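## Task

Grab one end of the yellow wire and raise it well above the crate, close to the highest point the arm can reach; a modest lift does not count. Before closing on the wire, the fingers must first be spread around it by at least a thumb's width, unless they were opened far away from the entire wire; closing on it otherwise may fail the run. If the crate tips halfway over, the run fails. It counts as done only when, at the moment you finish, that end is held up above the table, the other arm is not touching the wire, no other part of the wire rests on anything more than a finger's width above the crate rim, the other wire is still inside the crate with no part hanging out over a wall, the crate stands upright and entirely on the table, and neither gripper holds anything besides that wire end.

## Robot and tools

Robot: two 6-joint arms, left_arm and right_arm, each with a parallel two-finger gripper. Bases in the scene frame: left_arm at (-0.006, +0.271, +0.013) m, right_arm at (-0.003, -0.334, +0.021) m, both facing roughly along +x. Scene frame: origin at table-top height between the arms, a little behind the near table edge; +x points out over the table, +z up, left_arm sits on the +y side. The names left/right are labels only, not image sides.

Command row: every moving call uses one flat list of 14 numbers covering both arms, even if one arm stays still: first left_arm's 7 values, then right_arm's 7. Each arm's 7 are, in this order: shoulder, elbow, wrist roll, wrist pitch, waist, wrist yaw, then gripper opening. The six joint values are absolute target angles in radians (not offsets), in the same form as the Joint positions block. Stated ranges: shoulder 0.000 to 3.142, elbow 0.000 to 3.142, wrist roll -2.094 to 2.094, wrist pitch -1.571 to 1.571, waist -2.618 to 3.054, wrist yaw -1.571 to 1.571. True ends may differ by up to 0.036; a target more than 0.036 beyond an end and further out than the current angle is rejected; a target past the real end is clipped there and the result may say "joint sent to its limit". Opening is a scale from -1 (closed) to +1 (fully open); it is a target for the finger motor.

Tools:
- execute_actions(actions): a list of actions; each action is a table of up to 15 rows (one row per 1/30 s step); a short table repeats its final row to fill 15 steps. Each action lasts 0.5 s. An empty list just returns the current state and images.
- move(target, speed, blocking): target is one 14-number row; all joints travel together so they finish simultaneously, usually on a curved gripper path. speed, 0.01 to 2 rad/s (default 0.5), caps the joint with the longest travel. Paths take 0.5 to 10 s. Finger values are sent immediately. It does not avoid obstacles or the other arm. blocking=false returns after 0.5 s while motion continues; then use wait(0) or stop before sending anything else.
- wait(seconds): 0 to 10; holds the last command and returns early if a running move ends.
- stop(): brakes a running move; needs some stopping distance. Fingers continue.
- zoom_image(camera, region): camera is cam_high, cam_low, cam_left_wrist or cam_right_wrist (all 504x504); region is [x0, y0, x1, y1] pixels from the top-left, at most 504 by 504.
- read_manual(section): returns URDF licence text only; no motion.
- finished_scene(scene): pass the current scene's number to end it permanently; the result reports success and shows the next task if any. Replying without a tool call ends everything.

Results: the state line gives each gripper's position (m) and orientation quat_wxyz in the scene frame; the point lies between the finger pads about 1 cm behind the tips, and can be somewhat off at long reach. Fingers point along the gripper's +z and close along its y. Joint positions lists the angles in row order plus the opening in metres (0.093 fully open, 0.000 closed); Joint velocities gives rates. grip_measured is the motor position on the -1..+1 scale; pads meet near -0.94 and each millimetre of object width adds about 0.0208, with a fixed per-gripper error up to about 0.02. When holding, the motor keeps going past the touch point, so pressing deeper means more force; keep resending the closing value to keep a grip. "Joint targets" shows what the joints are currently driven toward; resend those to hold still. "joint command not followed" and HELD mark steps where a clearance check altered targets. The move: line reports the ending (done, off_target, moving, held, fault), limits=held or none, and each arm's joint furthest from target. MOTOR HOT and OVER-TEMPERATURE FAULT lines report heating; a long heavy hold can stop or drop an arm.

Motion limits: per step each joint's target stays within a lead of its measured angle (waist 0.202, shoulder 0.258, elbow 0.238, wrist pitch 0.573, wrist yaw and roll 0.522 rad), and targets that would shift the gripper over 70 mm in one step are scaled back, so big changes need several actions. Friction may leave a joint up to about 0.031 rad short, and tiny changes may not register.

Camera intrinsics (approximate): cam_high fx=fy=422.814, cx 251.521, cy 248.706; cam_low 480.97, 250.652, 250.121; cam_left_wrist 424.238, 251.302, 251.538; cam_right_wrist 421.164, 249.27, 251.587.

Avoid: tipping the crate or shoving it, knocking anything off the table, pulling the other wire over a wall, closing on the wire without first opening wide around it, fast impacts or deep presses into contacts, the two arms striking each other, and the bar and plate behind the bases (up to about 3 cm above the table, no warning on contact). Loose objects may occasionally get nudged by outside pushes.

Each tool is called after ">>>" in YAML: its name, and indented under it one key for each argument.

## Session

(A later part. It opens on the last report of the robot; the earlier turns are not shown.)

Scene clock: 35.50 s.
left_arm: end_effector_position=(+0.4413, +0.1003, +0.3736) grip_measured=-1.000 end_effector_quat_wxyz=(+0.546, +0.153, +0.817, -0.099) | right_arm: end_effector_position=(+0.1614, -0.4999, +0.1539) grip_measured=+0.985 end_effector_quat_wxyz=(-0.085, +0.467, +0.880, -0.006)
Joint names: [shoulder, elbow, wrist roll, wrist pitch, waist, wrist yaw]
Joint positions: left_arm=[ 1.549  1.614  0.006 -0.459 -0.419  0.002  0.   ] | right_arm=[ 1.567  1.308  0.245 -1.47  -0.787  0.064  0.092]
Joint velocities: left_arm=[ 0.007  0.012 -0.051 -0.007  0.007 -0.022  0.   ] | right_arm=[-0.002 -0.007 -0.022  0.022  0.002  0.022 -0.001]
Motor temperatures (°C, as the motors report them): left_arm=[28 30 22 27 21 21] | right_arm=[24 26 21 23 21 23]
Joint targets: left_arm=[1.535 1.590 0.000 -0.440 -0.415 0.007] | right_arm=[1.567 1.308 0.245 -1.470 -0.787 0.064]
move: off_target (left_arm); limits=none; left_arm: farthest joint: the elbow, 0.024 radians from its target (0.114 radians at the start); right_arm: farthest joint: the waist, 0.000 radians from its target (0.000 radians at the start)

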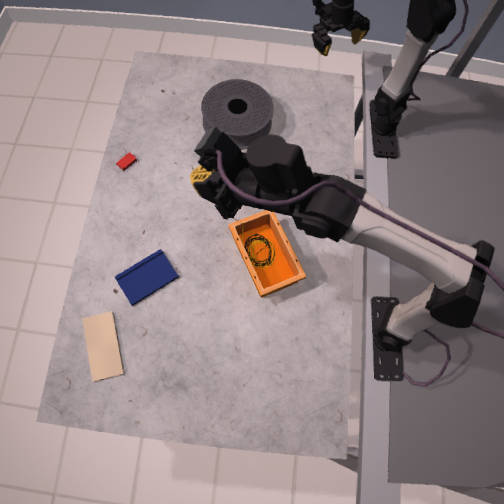

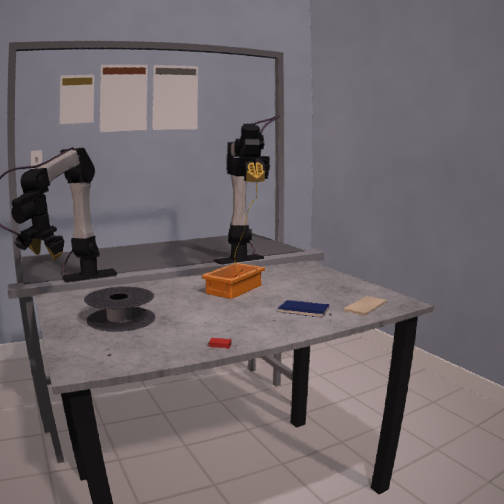

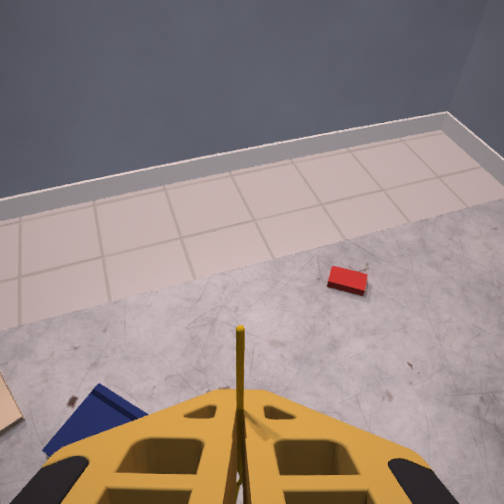

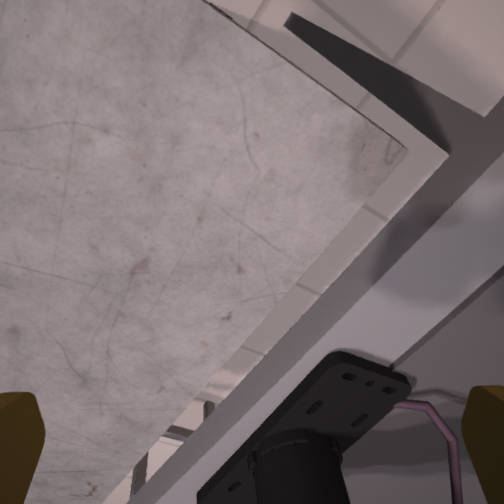

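>>> move:
  target: [1.16,1.31,0.0,-0.34,-0.13,0.007,-1,1.567,1.308,0.245,-1.47,-0.787,0.064,1]
  speed: 0.35

>>> zoom_image:
  camera: "cam_low"
  region: [180, 180, 310, 310]

Scene clock: 40.30 s.
left_arm: end_effector_position=(+0.3797, +0.2386, +0.4224) grip_measured=-1.000 end_effector_quat_wxyz=(+0.635, +0.034, +0.772, -0.025) | right_arm: end_effector_position=(+0.1614, -0.4999, +0.1539) grip_measured=+0.985 end_effector_quat_wxyz=(-0.085, +0.467, +0.880, -0.006)
Joint names: [shoulder, elbow, wrist roll, wrist pitch, waist, wrist yaw]
Joint positions: left_arm=[ 1.172  1.335  0.005 -0.359 -0.137  0.003  0.   ] | right_arm=[ 1.567  1.308  0.245 -1.47  -0.787  0.064  0.092]
Joint velocities: left_arm=[-0.002 -0.012 -0.037 -0.051 -0.002  0.051  0.   ] | right_arm=[ 0.012 -0.017 -0.066  0.022  0.007  0.007 -0.001]
Motor temperatures (°C, as the motors report them): left_arm=[29 30 22 29 21 21] | right_arm=[24 26 21 23 21 23]
Joint targets: left_arm=[1.160 1.310 -0.000 -0.340 -0.130 0.007] | right_arm=[1.567 1.308 0.245 -1.470 -0.787 0.064]
move: off_target (left_arm); limits=none; left_arm: farthest joint: the elbow, 0.025 radians from its target (0.304 radians at the start); right_arm: farthest joint: the waist, 0.000 radians from its target (0.000 radians at the start)

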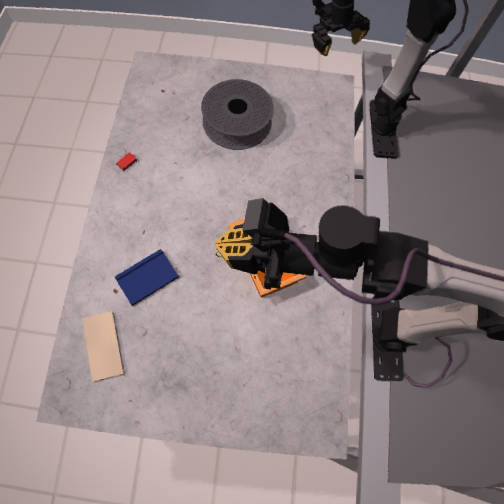

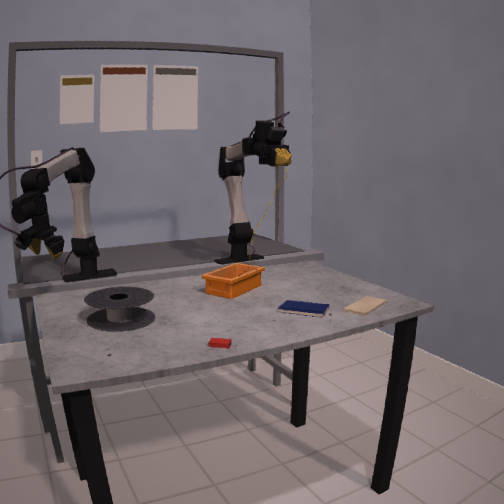

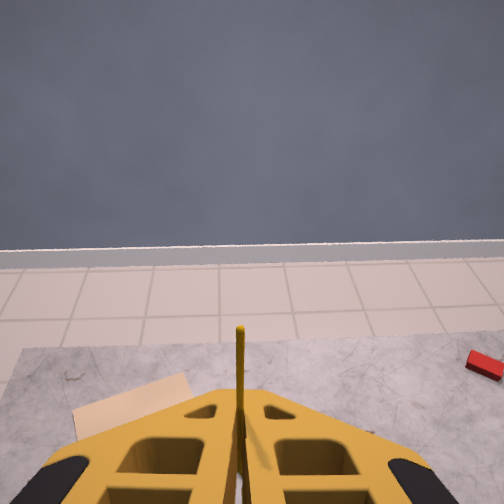

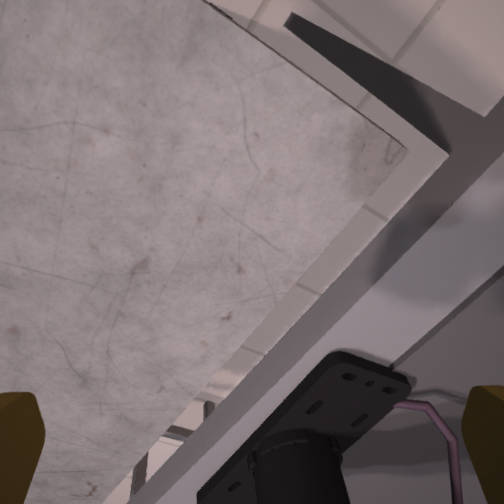

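Region (180, 180, 310, 310) of cam_low's 504x504 image, scaled by 3.877, with more detail than that image has.

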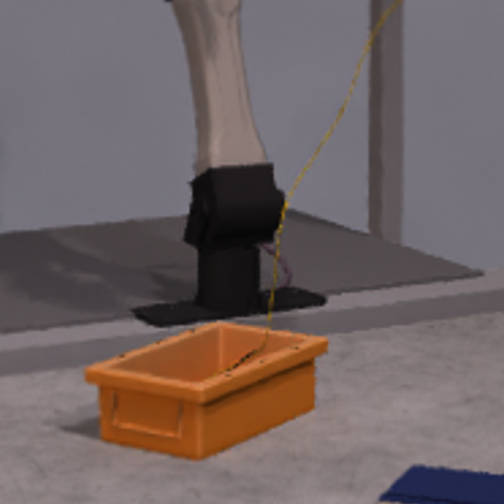

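>>> move:
  target: [0.78,1.40,0.0,-0.595,-0.45,0.007,-1,1.567,1.308,0.245,-1.47,-0.787,0.064,1]
  speed: 0.35

>>> zoom_image:
  camera: "cam_high"
  region: [210, 170, 340, 300]

Scene clock: 42.53 s.
left_arm: end_effector_position=(+0.2208, +0.1779, +0.5024) grip_measured=-1.000 end_effector_quat_wxyz=(+0.697, +0.138, +0.691, -0.134) | right_arm: end_effector_position=(+0.1614, -0.4999, +0.1539) grip_measured=+0.985 end_effector_quat_wxyz=(-0.085, +0.467, +0.880, -0.006)
Joint names: [shoulder, elbow, wrist roll, wrist pitch, waist, wrist yaw]
Joint positions: left_arm=[ 0.787  1.381  0.005 -0.588 -0.441  0.003  0.   ] | right_arm=[ 1.567  1.308  0.245 -1.47  -0.787  0.064  0.092]
Joint velocities: left_arm=[-0.022 -0.002  0.007  0.007 -0.007 -0.022  0.   ] | right_arm=[-0.012  0.017  0.022 -0.066 -0.002  0.051  0.001]
Motor temperatures (°C, as the motors report them): left_arm=[29 30 22 29 21 21] | right_arm=[24 26 21 23 21 23]
Joint targets: left_arm=[0.780 1.400 -0.000 -0.595 -0.450 0.007] | right_arm=[1.567 1.308 0.245 -1.470 -0.787 0.064]
move: done; limits=none; left_arm: farthest joint: the elbow, 0.019 radians from its target (0.065 radians at the start); right_arm: farthest joint: the waist, 0.000 radians from its target (0.000 radians at the start)

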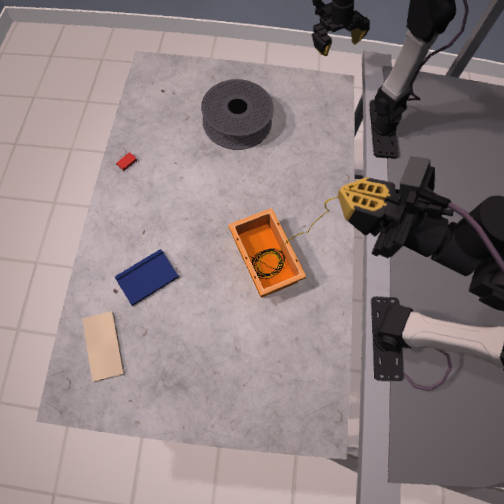

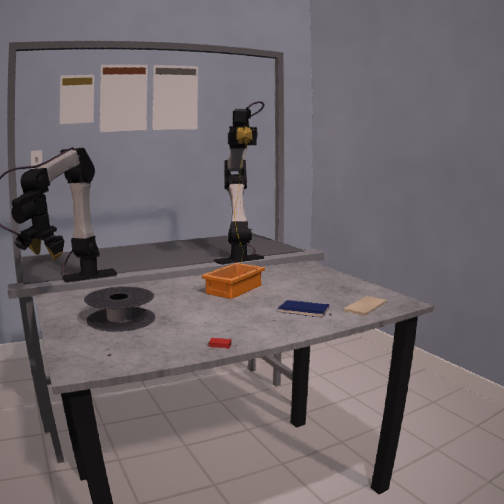

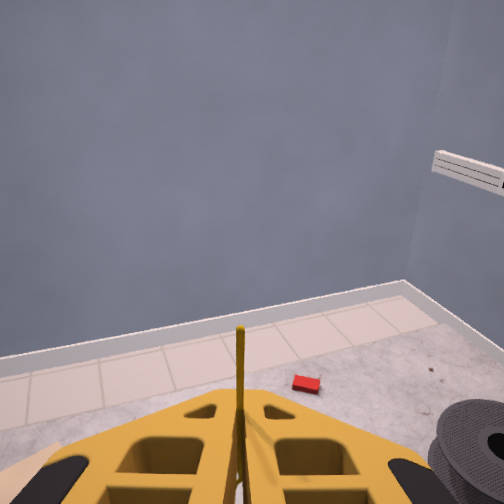

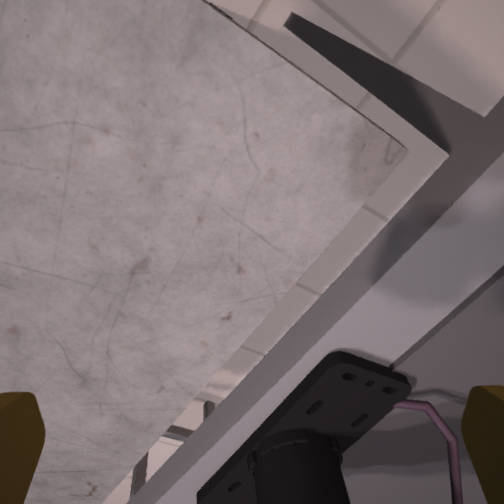

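Region (210, 170, 340, 300) of cam_high's 504x504 image, scaled by 3.877, with more detail than that image has.

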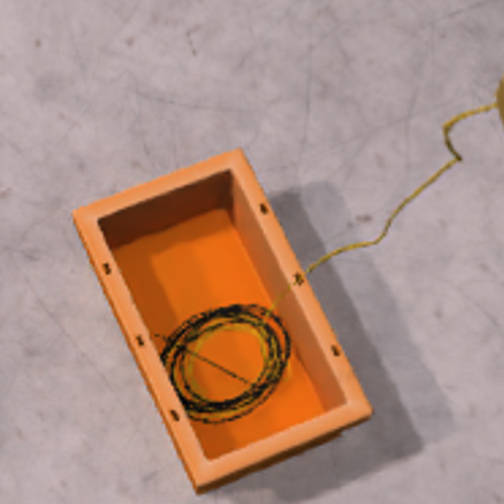

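>>> zoom_image:
  camera: "cam_high"
  region: [240, 230, 310, 300]

>>> zoom_image:
  camera: "cam_low"
  region: [195, 220, 275, 300]

Region (240, 230, 310, 300) of cam_high's 504x504 image, scaled by 7.200, with more detail than that image has.

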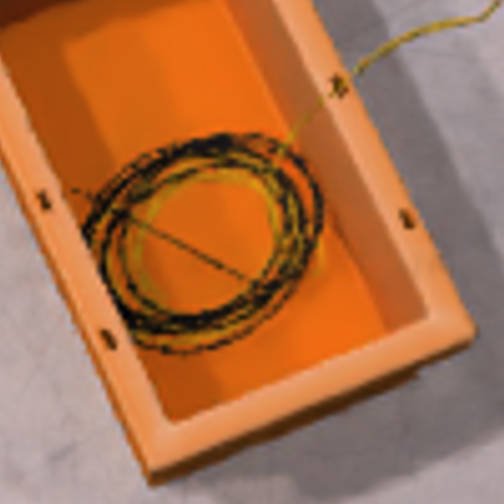

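Region (195, 220, 275, 300) of cam_low's 504x504 image, scaled by 6.300, with more detail than that image has.

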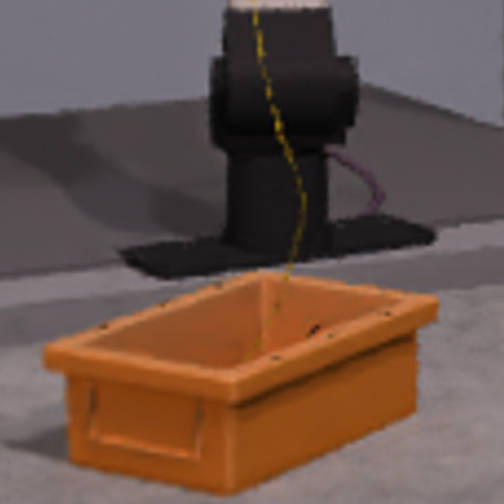

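>>> move:
  target: [1.17,1.595,0.0,-0.2,-0.93,0.007,-1,1.567,1.308,0.245,-1.47,-0.787,0.064,1]
  speed: 0.4

>>> zoom_image:
  camera: "cam_high"
  region: [220, 200, 320, 300]

Scene clock: 45.13 s.
left_arm: end_effector_position=(+0.2226, -0.0000, +0.5661) grip_measured=-1.000 end_effector_quat_wxyz=(+0.700, +0.271, +0.577, -0.322) | right_arm: end_effector_position=(+0.1614, -0.4999, +0.1539) grip_measured=+0.985 end_effector_quat_wxyz=(-0.085, +0.467, +0.880, -0.006)
Joint names: [shoulder, elbow, wrist roll, wrist pitch, waist, wrist yaw]
Joint positions: left_arm=[ 1.161  1.567  0.005 -0.219 -0.922  0.004  0.   ] | right_arm=[ 1.567  1.308  0.245 -1.47  -0.787  0.064  0.092]
Joint velocities: left_arm=[ 0.007 -0.007 -0.081 -0.022 -0.032  0.022  0.   ] | right_arm=[-0.002  0.012 -0.022 -0.007 -0.007 -0.022 -0.   ]
Motor temperatures (°C, as the motors report them): left_arm=[28 31 22 30 21 21] | right_arm=[24 26 21 23 21 23]
Joint targets: left_arm=[1.170 1.595 0.000 -0.200 -0.930 0.007] | right_arm=[1.567 1.308 0.245 -1.470 -0.787 0.064]
move: off_target (left_arm); limits=none; left_arm: farthest joint: the elbow, 0.028 radians from its target (0.214 radians at the start); right_arm: farthest joint: the waist, 0.000 radians from its target (0.000 radians at the start)

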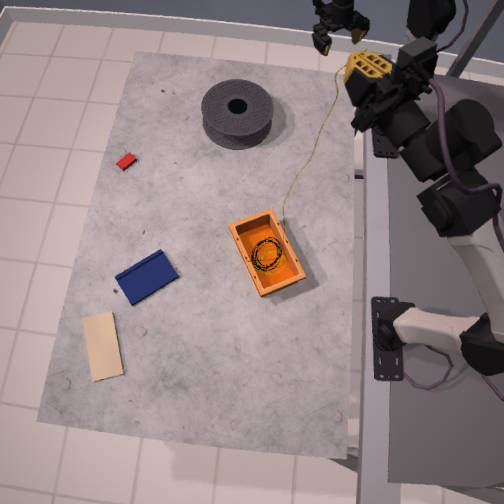

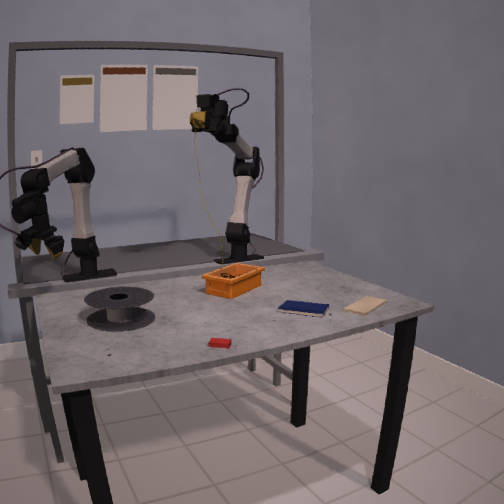

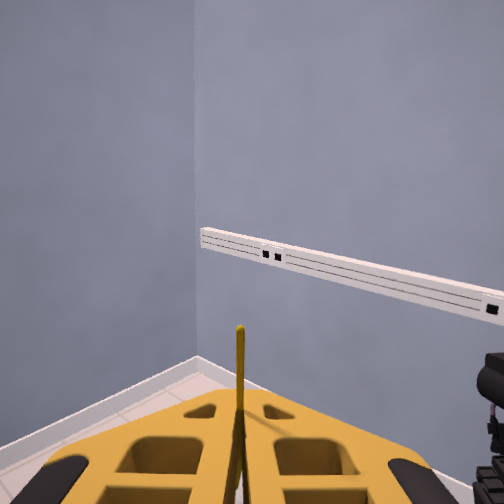

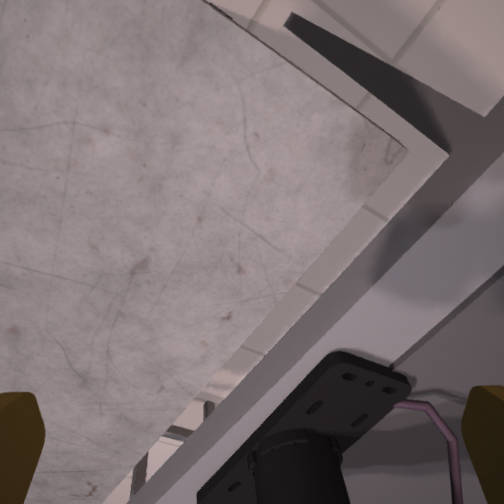

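Region (220, 200, 320, 300) of cam_high's 504x504 image, scaled by 5.040, with more detail than that image has.

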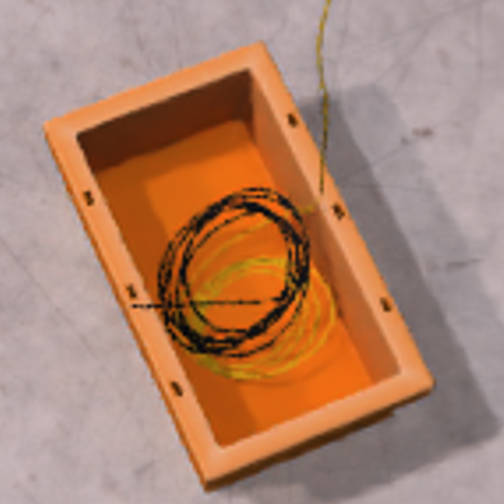

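>>> move:
  target: [1.725,1.97,0.0,-0.015,-0.845,0.007,-1,1.567,1.308,0.245,-1.47,-0.787,0.064,1]
  speed: 0.4

>>> zoom_image:
  camera: "cam_high"
  region: [220, 200, 320, 300]

Scene clock: 47.83 s.
left_arm: end_effector_position=(+0.3587, -0.1045, +0.5453) grip_measured=-1.000 end_effector_quat_wxyz=(+0.710, +0.251, +0.586, -0.298) | right_arm: end_effector_position=(+0.1614, -0.4999, +0.1539) grip_measured=+0.985 end_effector_quat_wxyz=(-0.085, +0.467, +0.880, -0.006)
Joint names: [shoulder, elbow, wrist roll, wrist pitch, waist, wrist yaw]
Joint positions: left_arm=[ 1.72   1.941  0.005 -0.034 -0.853  0.004  0.   ] | right_arm=[ 1.567  1.308  0.245 -1.47  -0.787  0.064  0.092]
Joint velocities: left_arm=[-0.017  0.007  0.007  0.081  0.002  0.066  0.   ] | right_arm=[ 0.007 -0.002  0.051 -0.081 -0.027  0.007 -0.001]
Motor temperatures (°C, as the motors report them): left_arm=[28 31 22 31 21 21] | right_arm=[25 26 21 23 21 23]
Joint targets: left_arm=[1.725 1.970 -0.000 -0.015 -0.845 0.007] | right_arm=[1.567 1.308 0.245 -1.470 -0.787 0.064]
move: off_target (left_arm); limits=none; left_arm: farthest joint: the elbow, 0.029 radians from its target (0.403 radians at the start); right_arm: farthest joint: the waist, 0.000 radians from its target (0.000 radians at the start)

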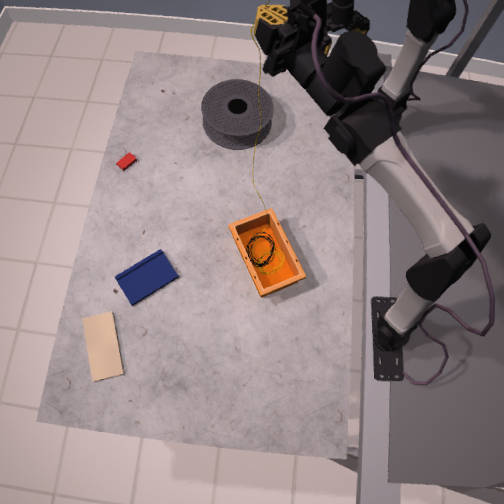

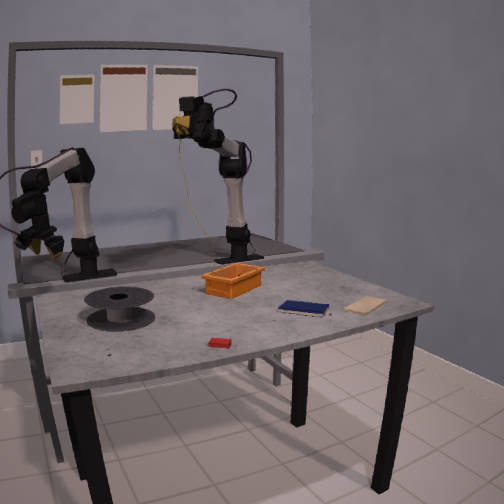

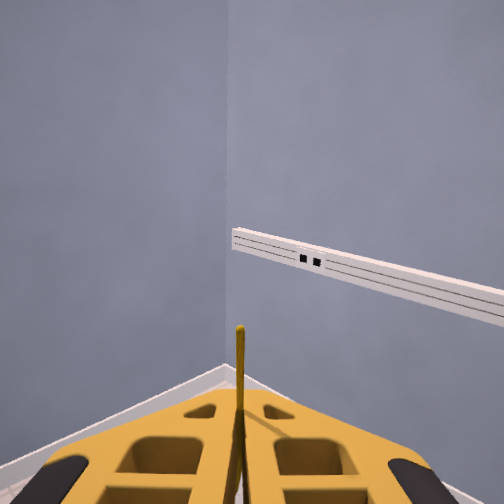

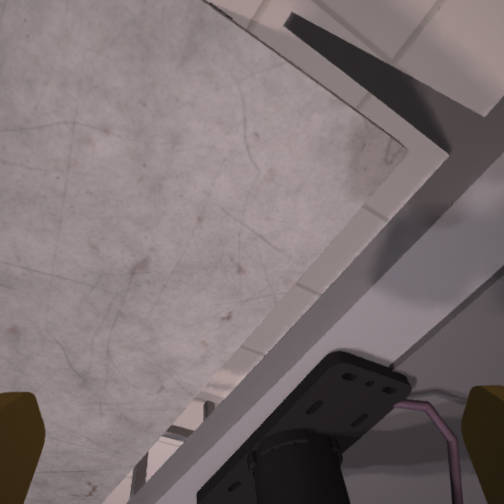

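Region (220, 200, 320, 300) of cam_high's 504x504 image, scaled by 5.040, with more detail than that image has.

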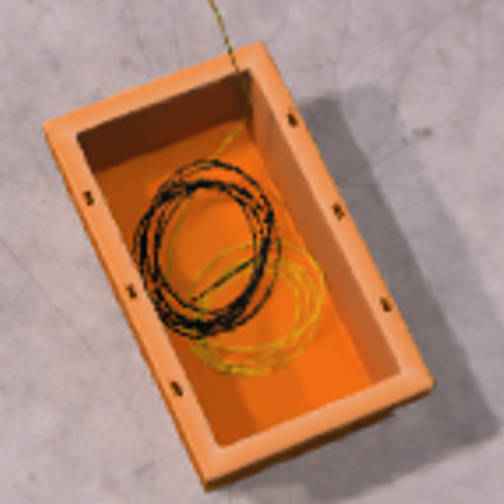

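>>> move:
  target: [1.86,2.175,0.0,0.02,-0.51,0.007,-1,1.567,1.308,0.245,-1.47,-0.787,0.064,1]
  speed: 0.3

>>> zoom_image:
  camera: "cam_high"
  region: [220, 200, 320, 300]

Scene clock: 49.77 s.
left_arm: end_effector_position=(+0.4768, +0.0330, +0.5852) grip_measured=-1.000 end_effector_quat_wxyz=(+0.787, +0.137, +0.574, -0.181) | right_arm: end_effector_position=(+0.1614, -0.4999, +0.1539) grip_measured=+0.985 end_effector_quat_wxyz=(-0.085, +0.467, +0.880, -0.006)
Joint names: [shoulder, elbow, wrist roll, wrist pitch, waist, wrist yaw]
Joint positions: left_arm=[ 1.845  2.15   0.005  0.002 -0.511  0.004  0.   ] | right_arm=[ 1.567  1.308  0.245 -1.47  -0.787  0.064  0.092]
Joint velocities: left_arm=[ 0.012 -0.007 -0.022 -0.037 -0.002 -0.051  0.   ] | right_arm=[-0.007 -0.022  0.037  0.022 -0.002  0.022 -0.   ]
Motor temperatures (°C, as the motors report them): left_arm=[28 32 22 31 21 21] | right_arm=[25 27 21 23 21 23]
Joint targets: left_arm=[1.860 2.175 0.000 0.020 -0.510 0.007] | right_arm=[1.567 1.308 0.245 -1.470 -0.787 0.064]
move: off_target (left_arm); limits=none; left_arm: farthest joint: the elbow, 0.025 radians from its target (0.234 radians at the start); right_arm: farthest joint: the waist, 0.000 radians from its target (0.000 radians at the start)

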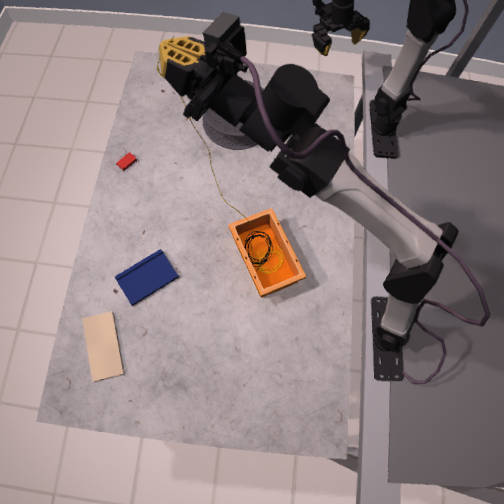

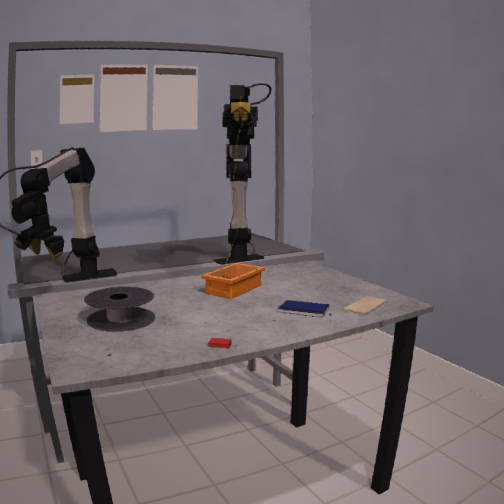

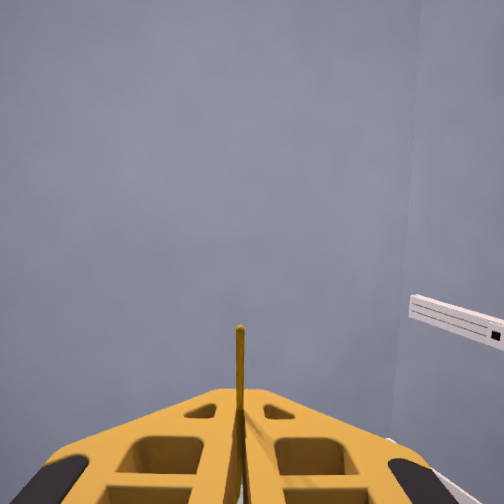

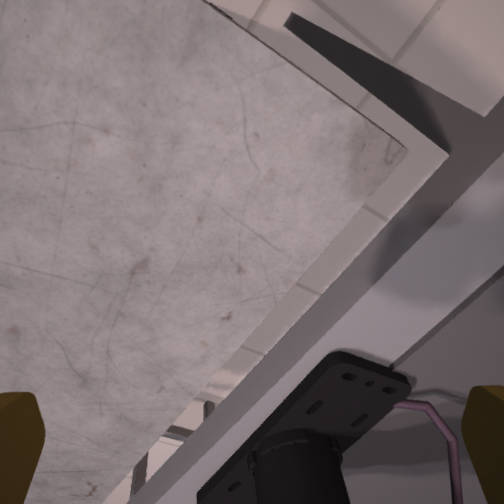

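Region (220, 200, 320, 300) of cam_high's 504x504 image, scaled by 5.040, with more detail than that image has.

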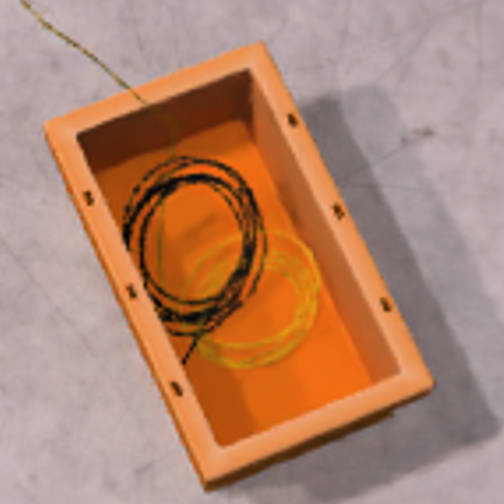

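>>> zoom_image:
  camera: "cam_low"
  region: [195, 220, 275, 300]

Region (195, 220, 275, 300) of cam_low's 504x504 image, scaled by 6.300, with more detail than that image has.

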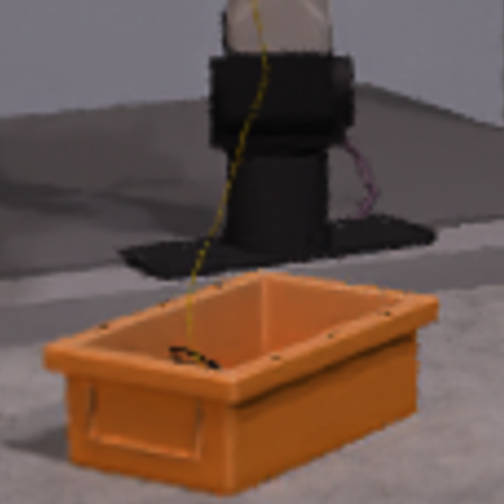

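>>> move:
  target: [1.86,2.175,0.0,0.02,-0.27,0.007,-1,1.567,1.308,0.245,-1.47,-0.787,0.064,1]
  speed: 0.25

>>> zoom_image:
  camera: "cam_high"
  region: [220, 200, 320, 300]

>>> zoom_image:
  camera: "cam_low"
  region: [195, 220, 275, 300]

Scene clock: 51.70 s.
left_arm: end_effector_position=(+0.5191, +0.1538, +0.5855) grip_measured=-1.000 end_effector_quat_wxyz=(+0.803, +0.068, +0.586, -0.086) | right_arm: end_effector_position=(+0.1614, -0.4999, +0.1539) grip_measured=+0.985 end_effector_quat_wxyz=(-0.085, +0.467, +0.880, -0.006)
Joint names: [shoulder, elbow, wrist roll, wrist pitch, waist, wrist yaw]
Joint positions: left_arm=[ 1.845  2.15   0.005  0.002 -0.273  0.005  0.   ] | right_arm=[ 1.567  1.308  0.245 -1.47  -0.787  0.064  0.092]
Joint velocities: left_arm=[ 0.012  0.007  0.051 -0.066 -0.002  0.037  0.   ] | right_arm=[-0.007 -0.022 -0.037 -0.037 -0.007  0.007 -0.001]
Motor temperatures (°C, as the motors report them): left_arm=[29 32 22 31 21 21] | right_arm=[25 27 21 23 21 23]
Joint targets: left_arm=[1.860 2.175 0.000 0.020 -0.270 0.007] | right_arm=[1.567 1.308 0.245 -1.470 -0.787 0.064]
move: off_target (left_arm); limits=none; left_arm: farthest joint: the elbow, 0.025 radians from its target (0.025 radians at the start); right_arm: farthest joint: the waist, 0.000 radians from its target (0.000 radians at the start)

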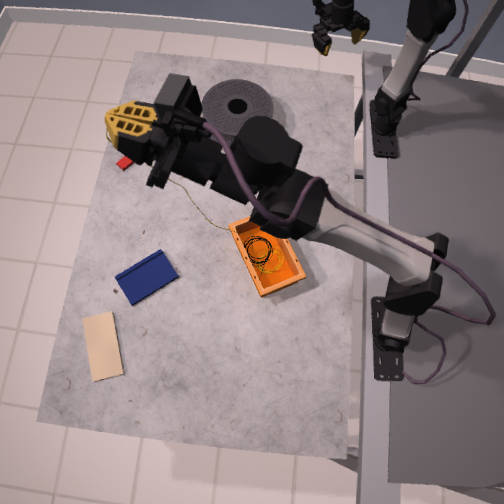

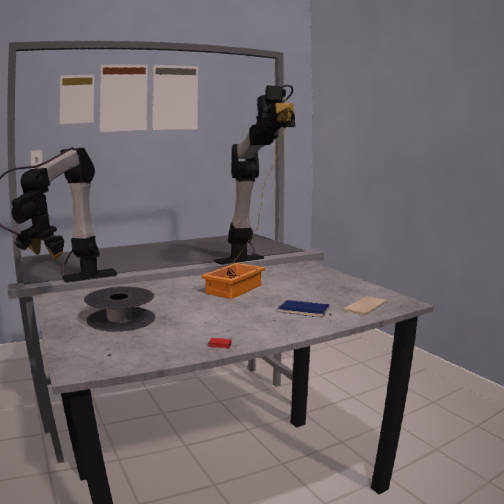

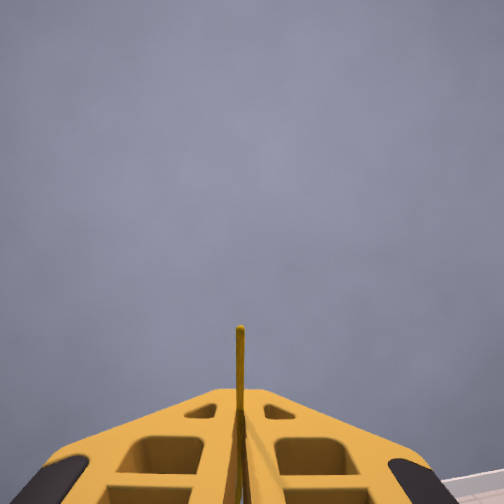

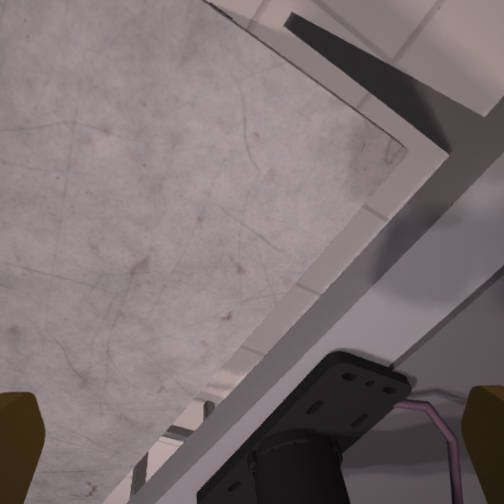

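Region (220, 200, 320, 300) of cam_high's 504x504 image, scaled by 5.040, with more detail than that image has.

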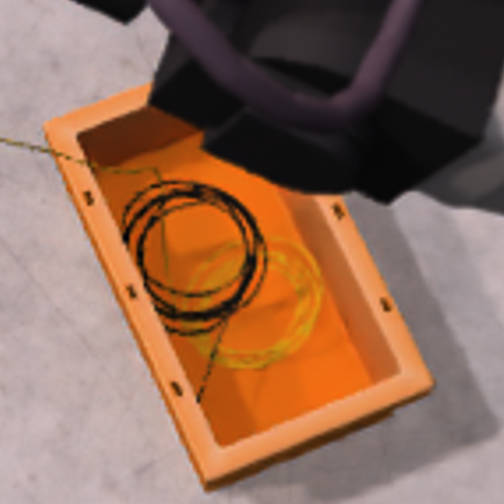

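Region (195, 220, 275, 300) of cam_low's 504x504 image, scaled by 6.300, with more detail than that image has.

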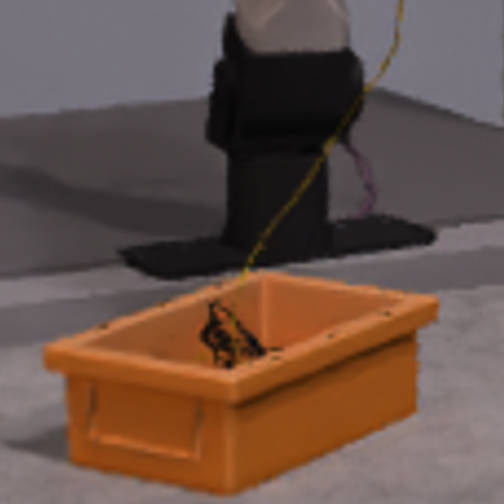

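>>> move:
  target: [1.975,2.355,0.0,0.25,-0.595,0.007,-1,1.567,1.308,0.245,-1.47,-0.787,0.064,1]
  speed: 0.25

>>> zoom_image:
  camera: "cam_high"
  region: [220, 200, 320, 300]

>>> zoom_image:
  camera: "cam_low"
  region: [195, 220, 275, 300]

Scene clock: 55.07 s.
left_arm: end_effector_position=(+0.4452, +0.0004, +0.6538) grip_measured=-1.000 end_effector_quat_wxyz=(+0.854, +0.127, +0.447, -0.233) | right_arm: end_effector_position=(+0.1614, -0.4999, +0.1539) grip_measured=+0.985 end_effector_quat_wxyz=(-0.085, +0.467, +0.880, -0.006)
Joint names: [shoulder, elbow, wrist roll, wrist pitch, waist, wrist yaw]
Joint positions: left_arm=[ 1.96   2.33   0.005  0.233 -0.593  0.005  0.   ] | right_arm=[ 1.567  1.308  0.245 -1.47  -0.787  0.064  0.092]
Joint velocities: left_arm=[ 0.012 -0.007  0.007 -0.007  0.002  0.022  0.   ] | right_arm=[ 0.002 -0.002 -0.037 -0.022  0.012  0.007  0.   ]
Motor temperatures (°C, as the motors report them): left_arm=[29 33 22 31 21 21] | right_arm=[25 27 21 23 21 23]
Joint targets: left_arm=[1.975 2.355 0.000 0.250 -0.595 0.007] | right_arm=[1.567 1.308 0.245 -1.470 -0.787 0.064]
move: off_target (left_arm); limits=none; left_arm: farthest joint: the elbow, 0.025 radians from its target (0.205 radians at the start); right_arm: farthest joint: the waist, 0.000 radians from its target (0.000 radians at the start)

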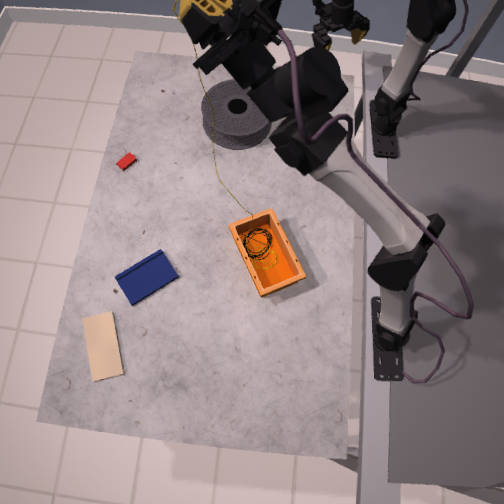

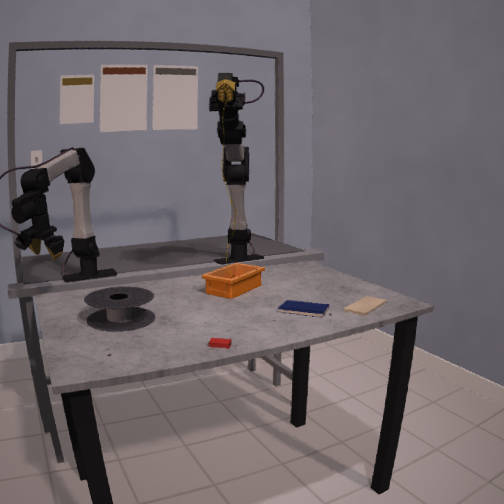

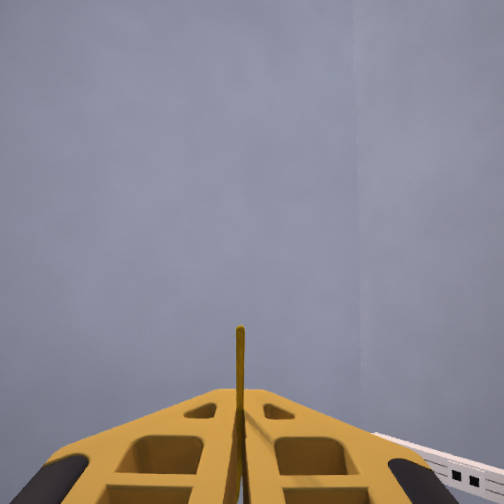

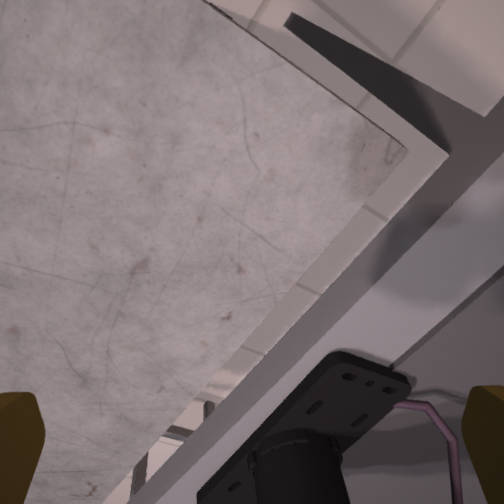

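Region (220, 200, 320, 300) of cam_high's 504x504 image, scaled by 5.040, with more detail than that image has.

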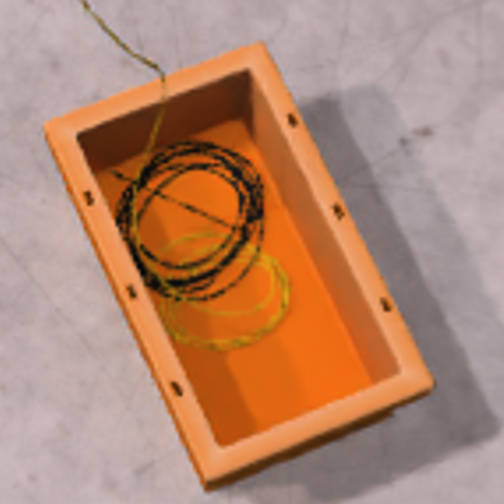

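Region (195, 220, 275, 300) of cam_low's 504x504 image, scaled by 6.300, with more detail than that image has.

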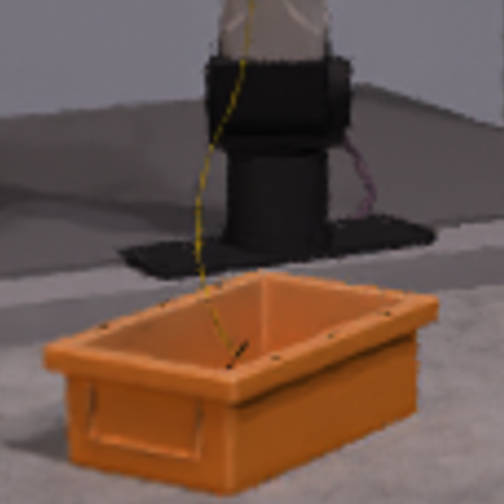

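>>> move:
  target: [1.47,2.19,0.0,0.07,-0.45,0.007,-1,1.567,1.308,0.245,-1.47,-0.787,0.064,1]
  speed: 0.3

>>> zoom_image:
  camera: "cam_high"
  region: [220, 200, 320, 300]

>>> zoom_image:
  camera: "cam_low"
  region: [195, 220, 275, 300]

Scene clock: 58.03 s.
left_arm: end_effector_position=(+0.2689, +0.1517, +0.7770) grip_measured=-1.000 end_effector_quat_wxyz=(+0.912, +0.077, +0.357, -0.184) | right_arm: end_effector_position=(+0.1614, -0.4999, +0.1539) grip_measured=+0.985 end_effector_quat_wxyz=(-0.085, +0.467, +0.880, -0.006)
Joint names: [shoulder, elbow, wrist roll, wrist pitch, waist, wrist yaw]
Joint positions: left_arm=[ 1.475  2.216  0.005  0.08  -0.459  0.005  0.   ] | right_arm=[ 1.567  1.308  0.245 -1.47  -0.787  0.064  0.092]
Joint velocities: left_arm=[-0.012  0.012  0.022 -0.081 -0.012  0.022  0.   ] | right_arm=[-0.022 -0.002 -0.125  0.022  0.002  0.022 -0.001]
Motor temperatures (°C, as the motors report them): left_arm=[30 32 22 31 21 21] | right_arm=[25 27 21 23 21 23]
Joint targets: left_arm=[1.470 2.190 0.000 0.070 -0.450 0.007] | right_arm=[1.567 1.308 0.245 -1.470 -0.787 0.064]
move: off_target (left_arm); limits=none; left_arm: farthest joint: the elbow, 0.026 radians from its target (0.140 radians at the start); right_arm: farthest joint: the waist, 0.000 radians from its target (0.000 radians at the start)

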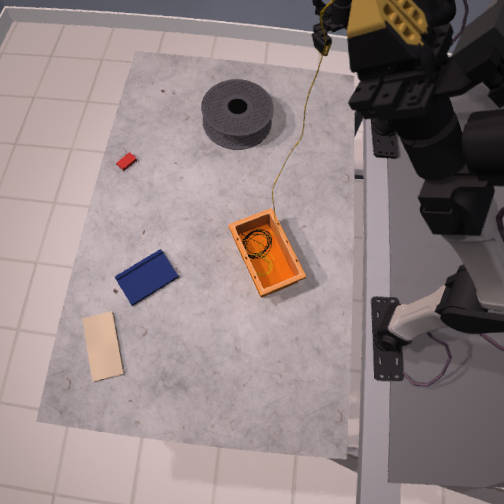

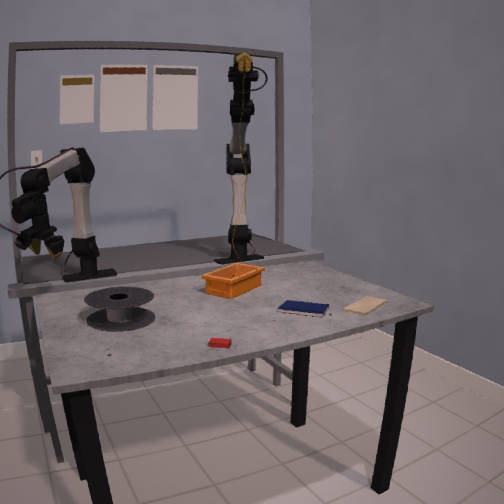

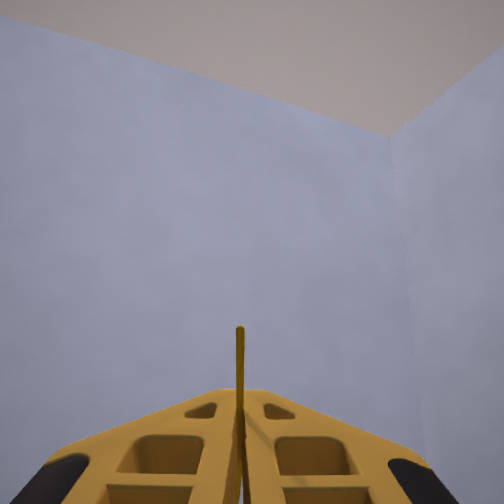

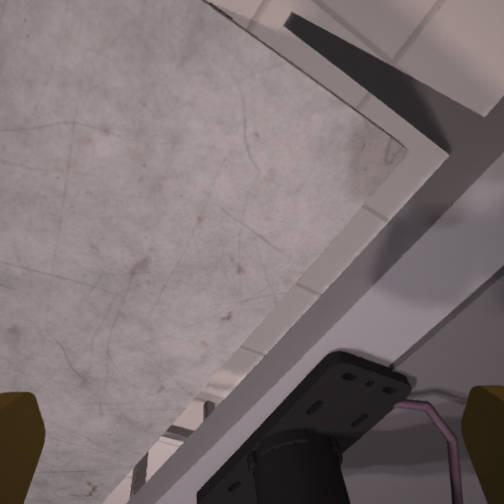

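Region (220, 200, 320, 300) of cam_high's 504x504 image, scaled by 5.040, with more detail than that image has.

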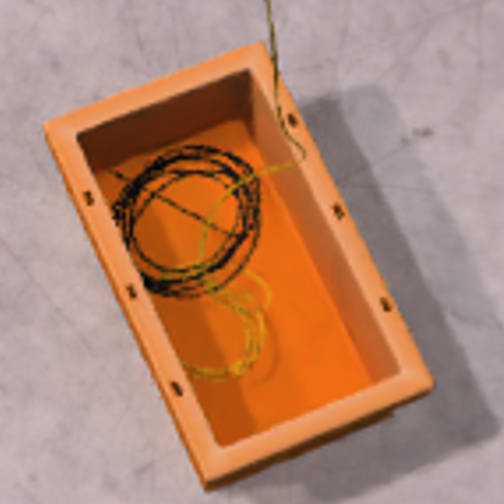

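Region (195, 220, 275, 300) of cam_low's 504x504 image, scaled by 6.300, with more detail than that image has.

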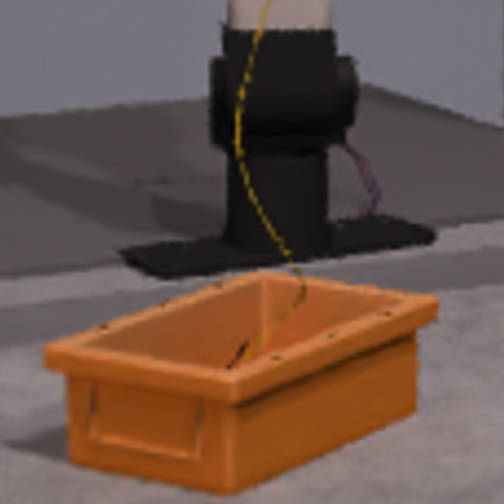

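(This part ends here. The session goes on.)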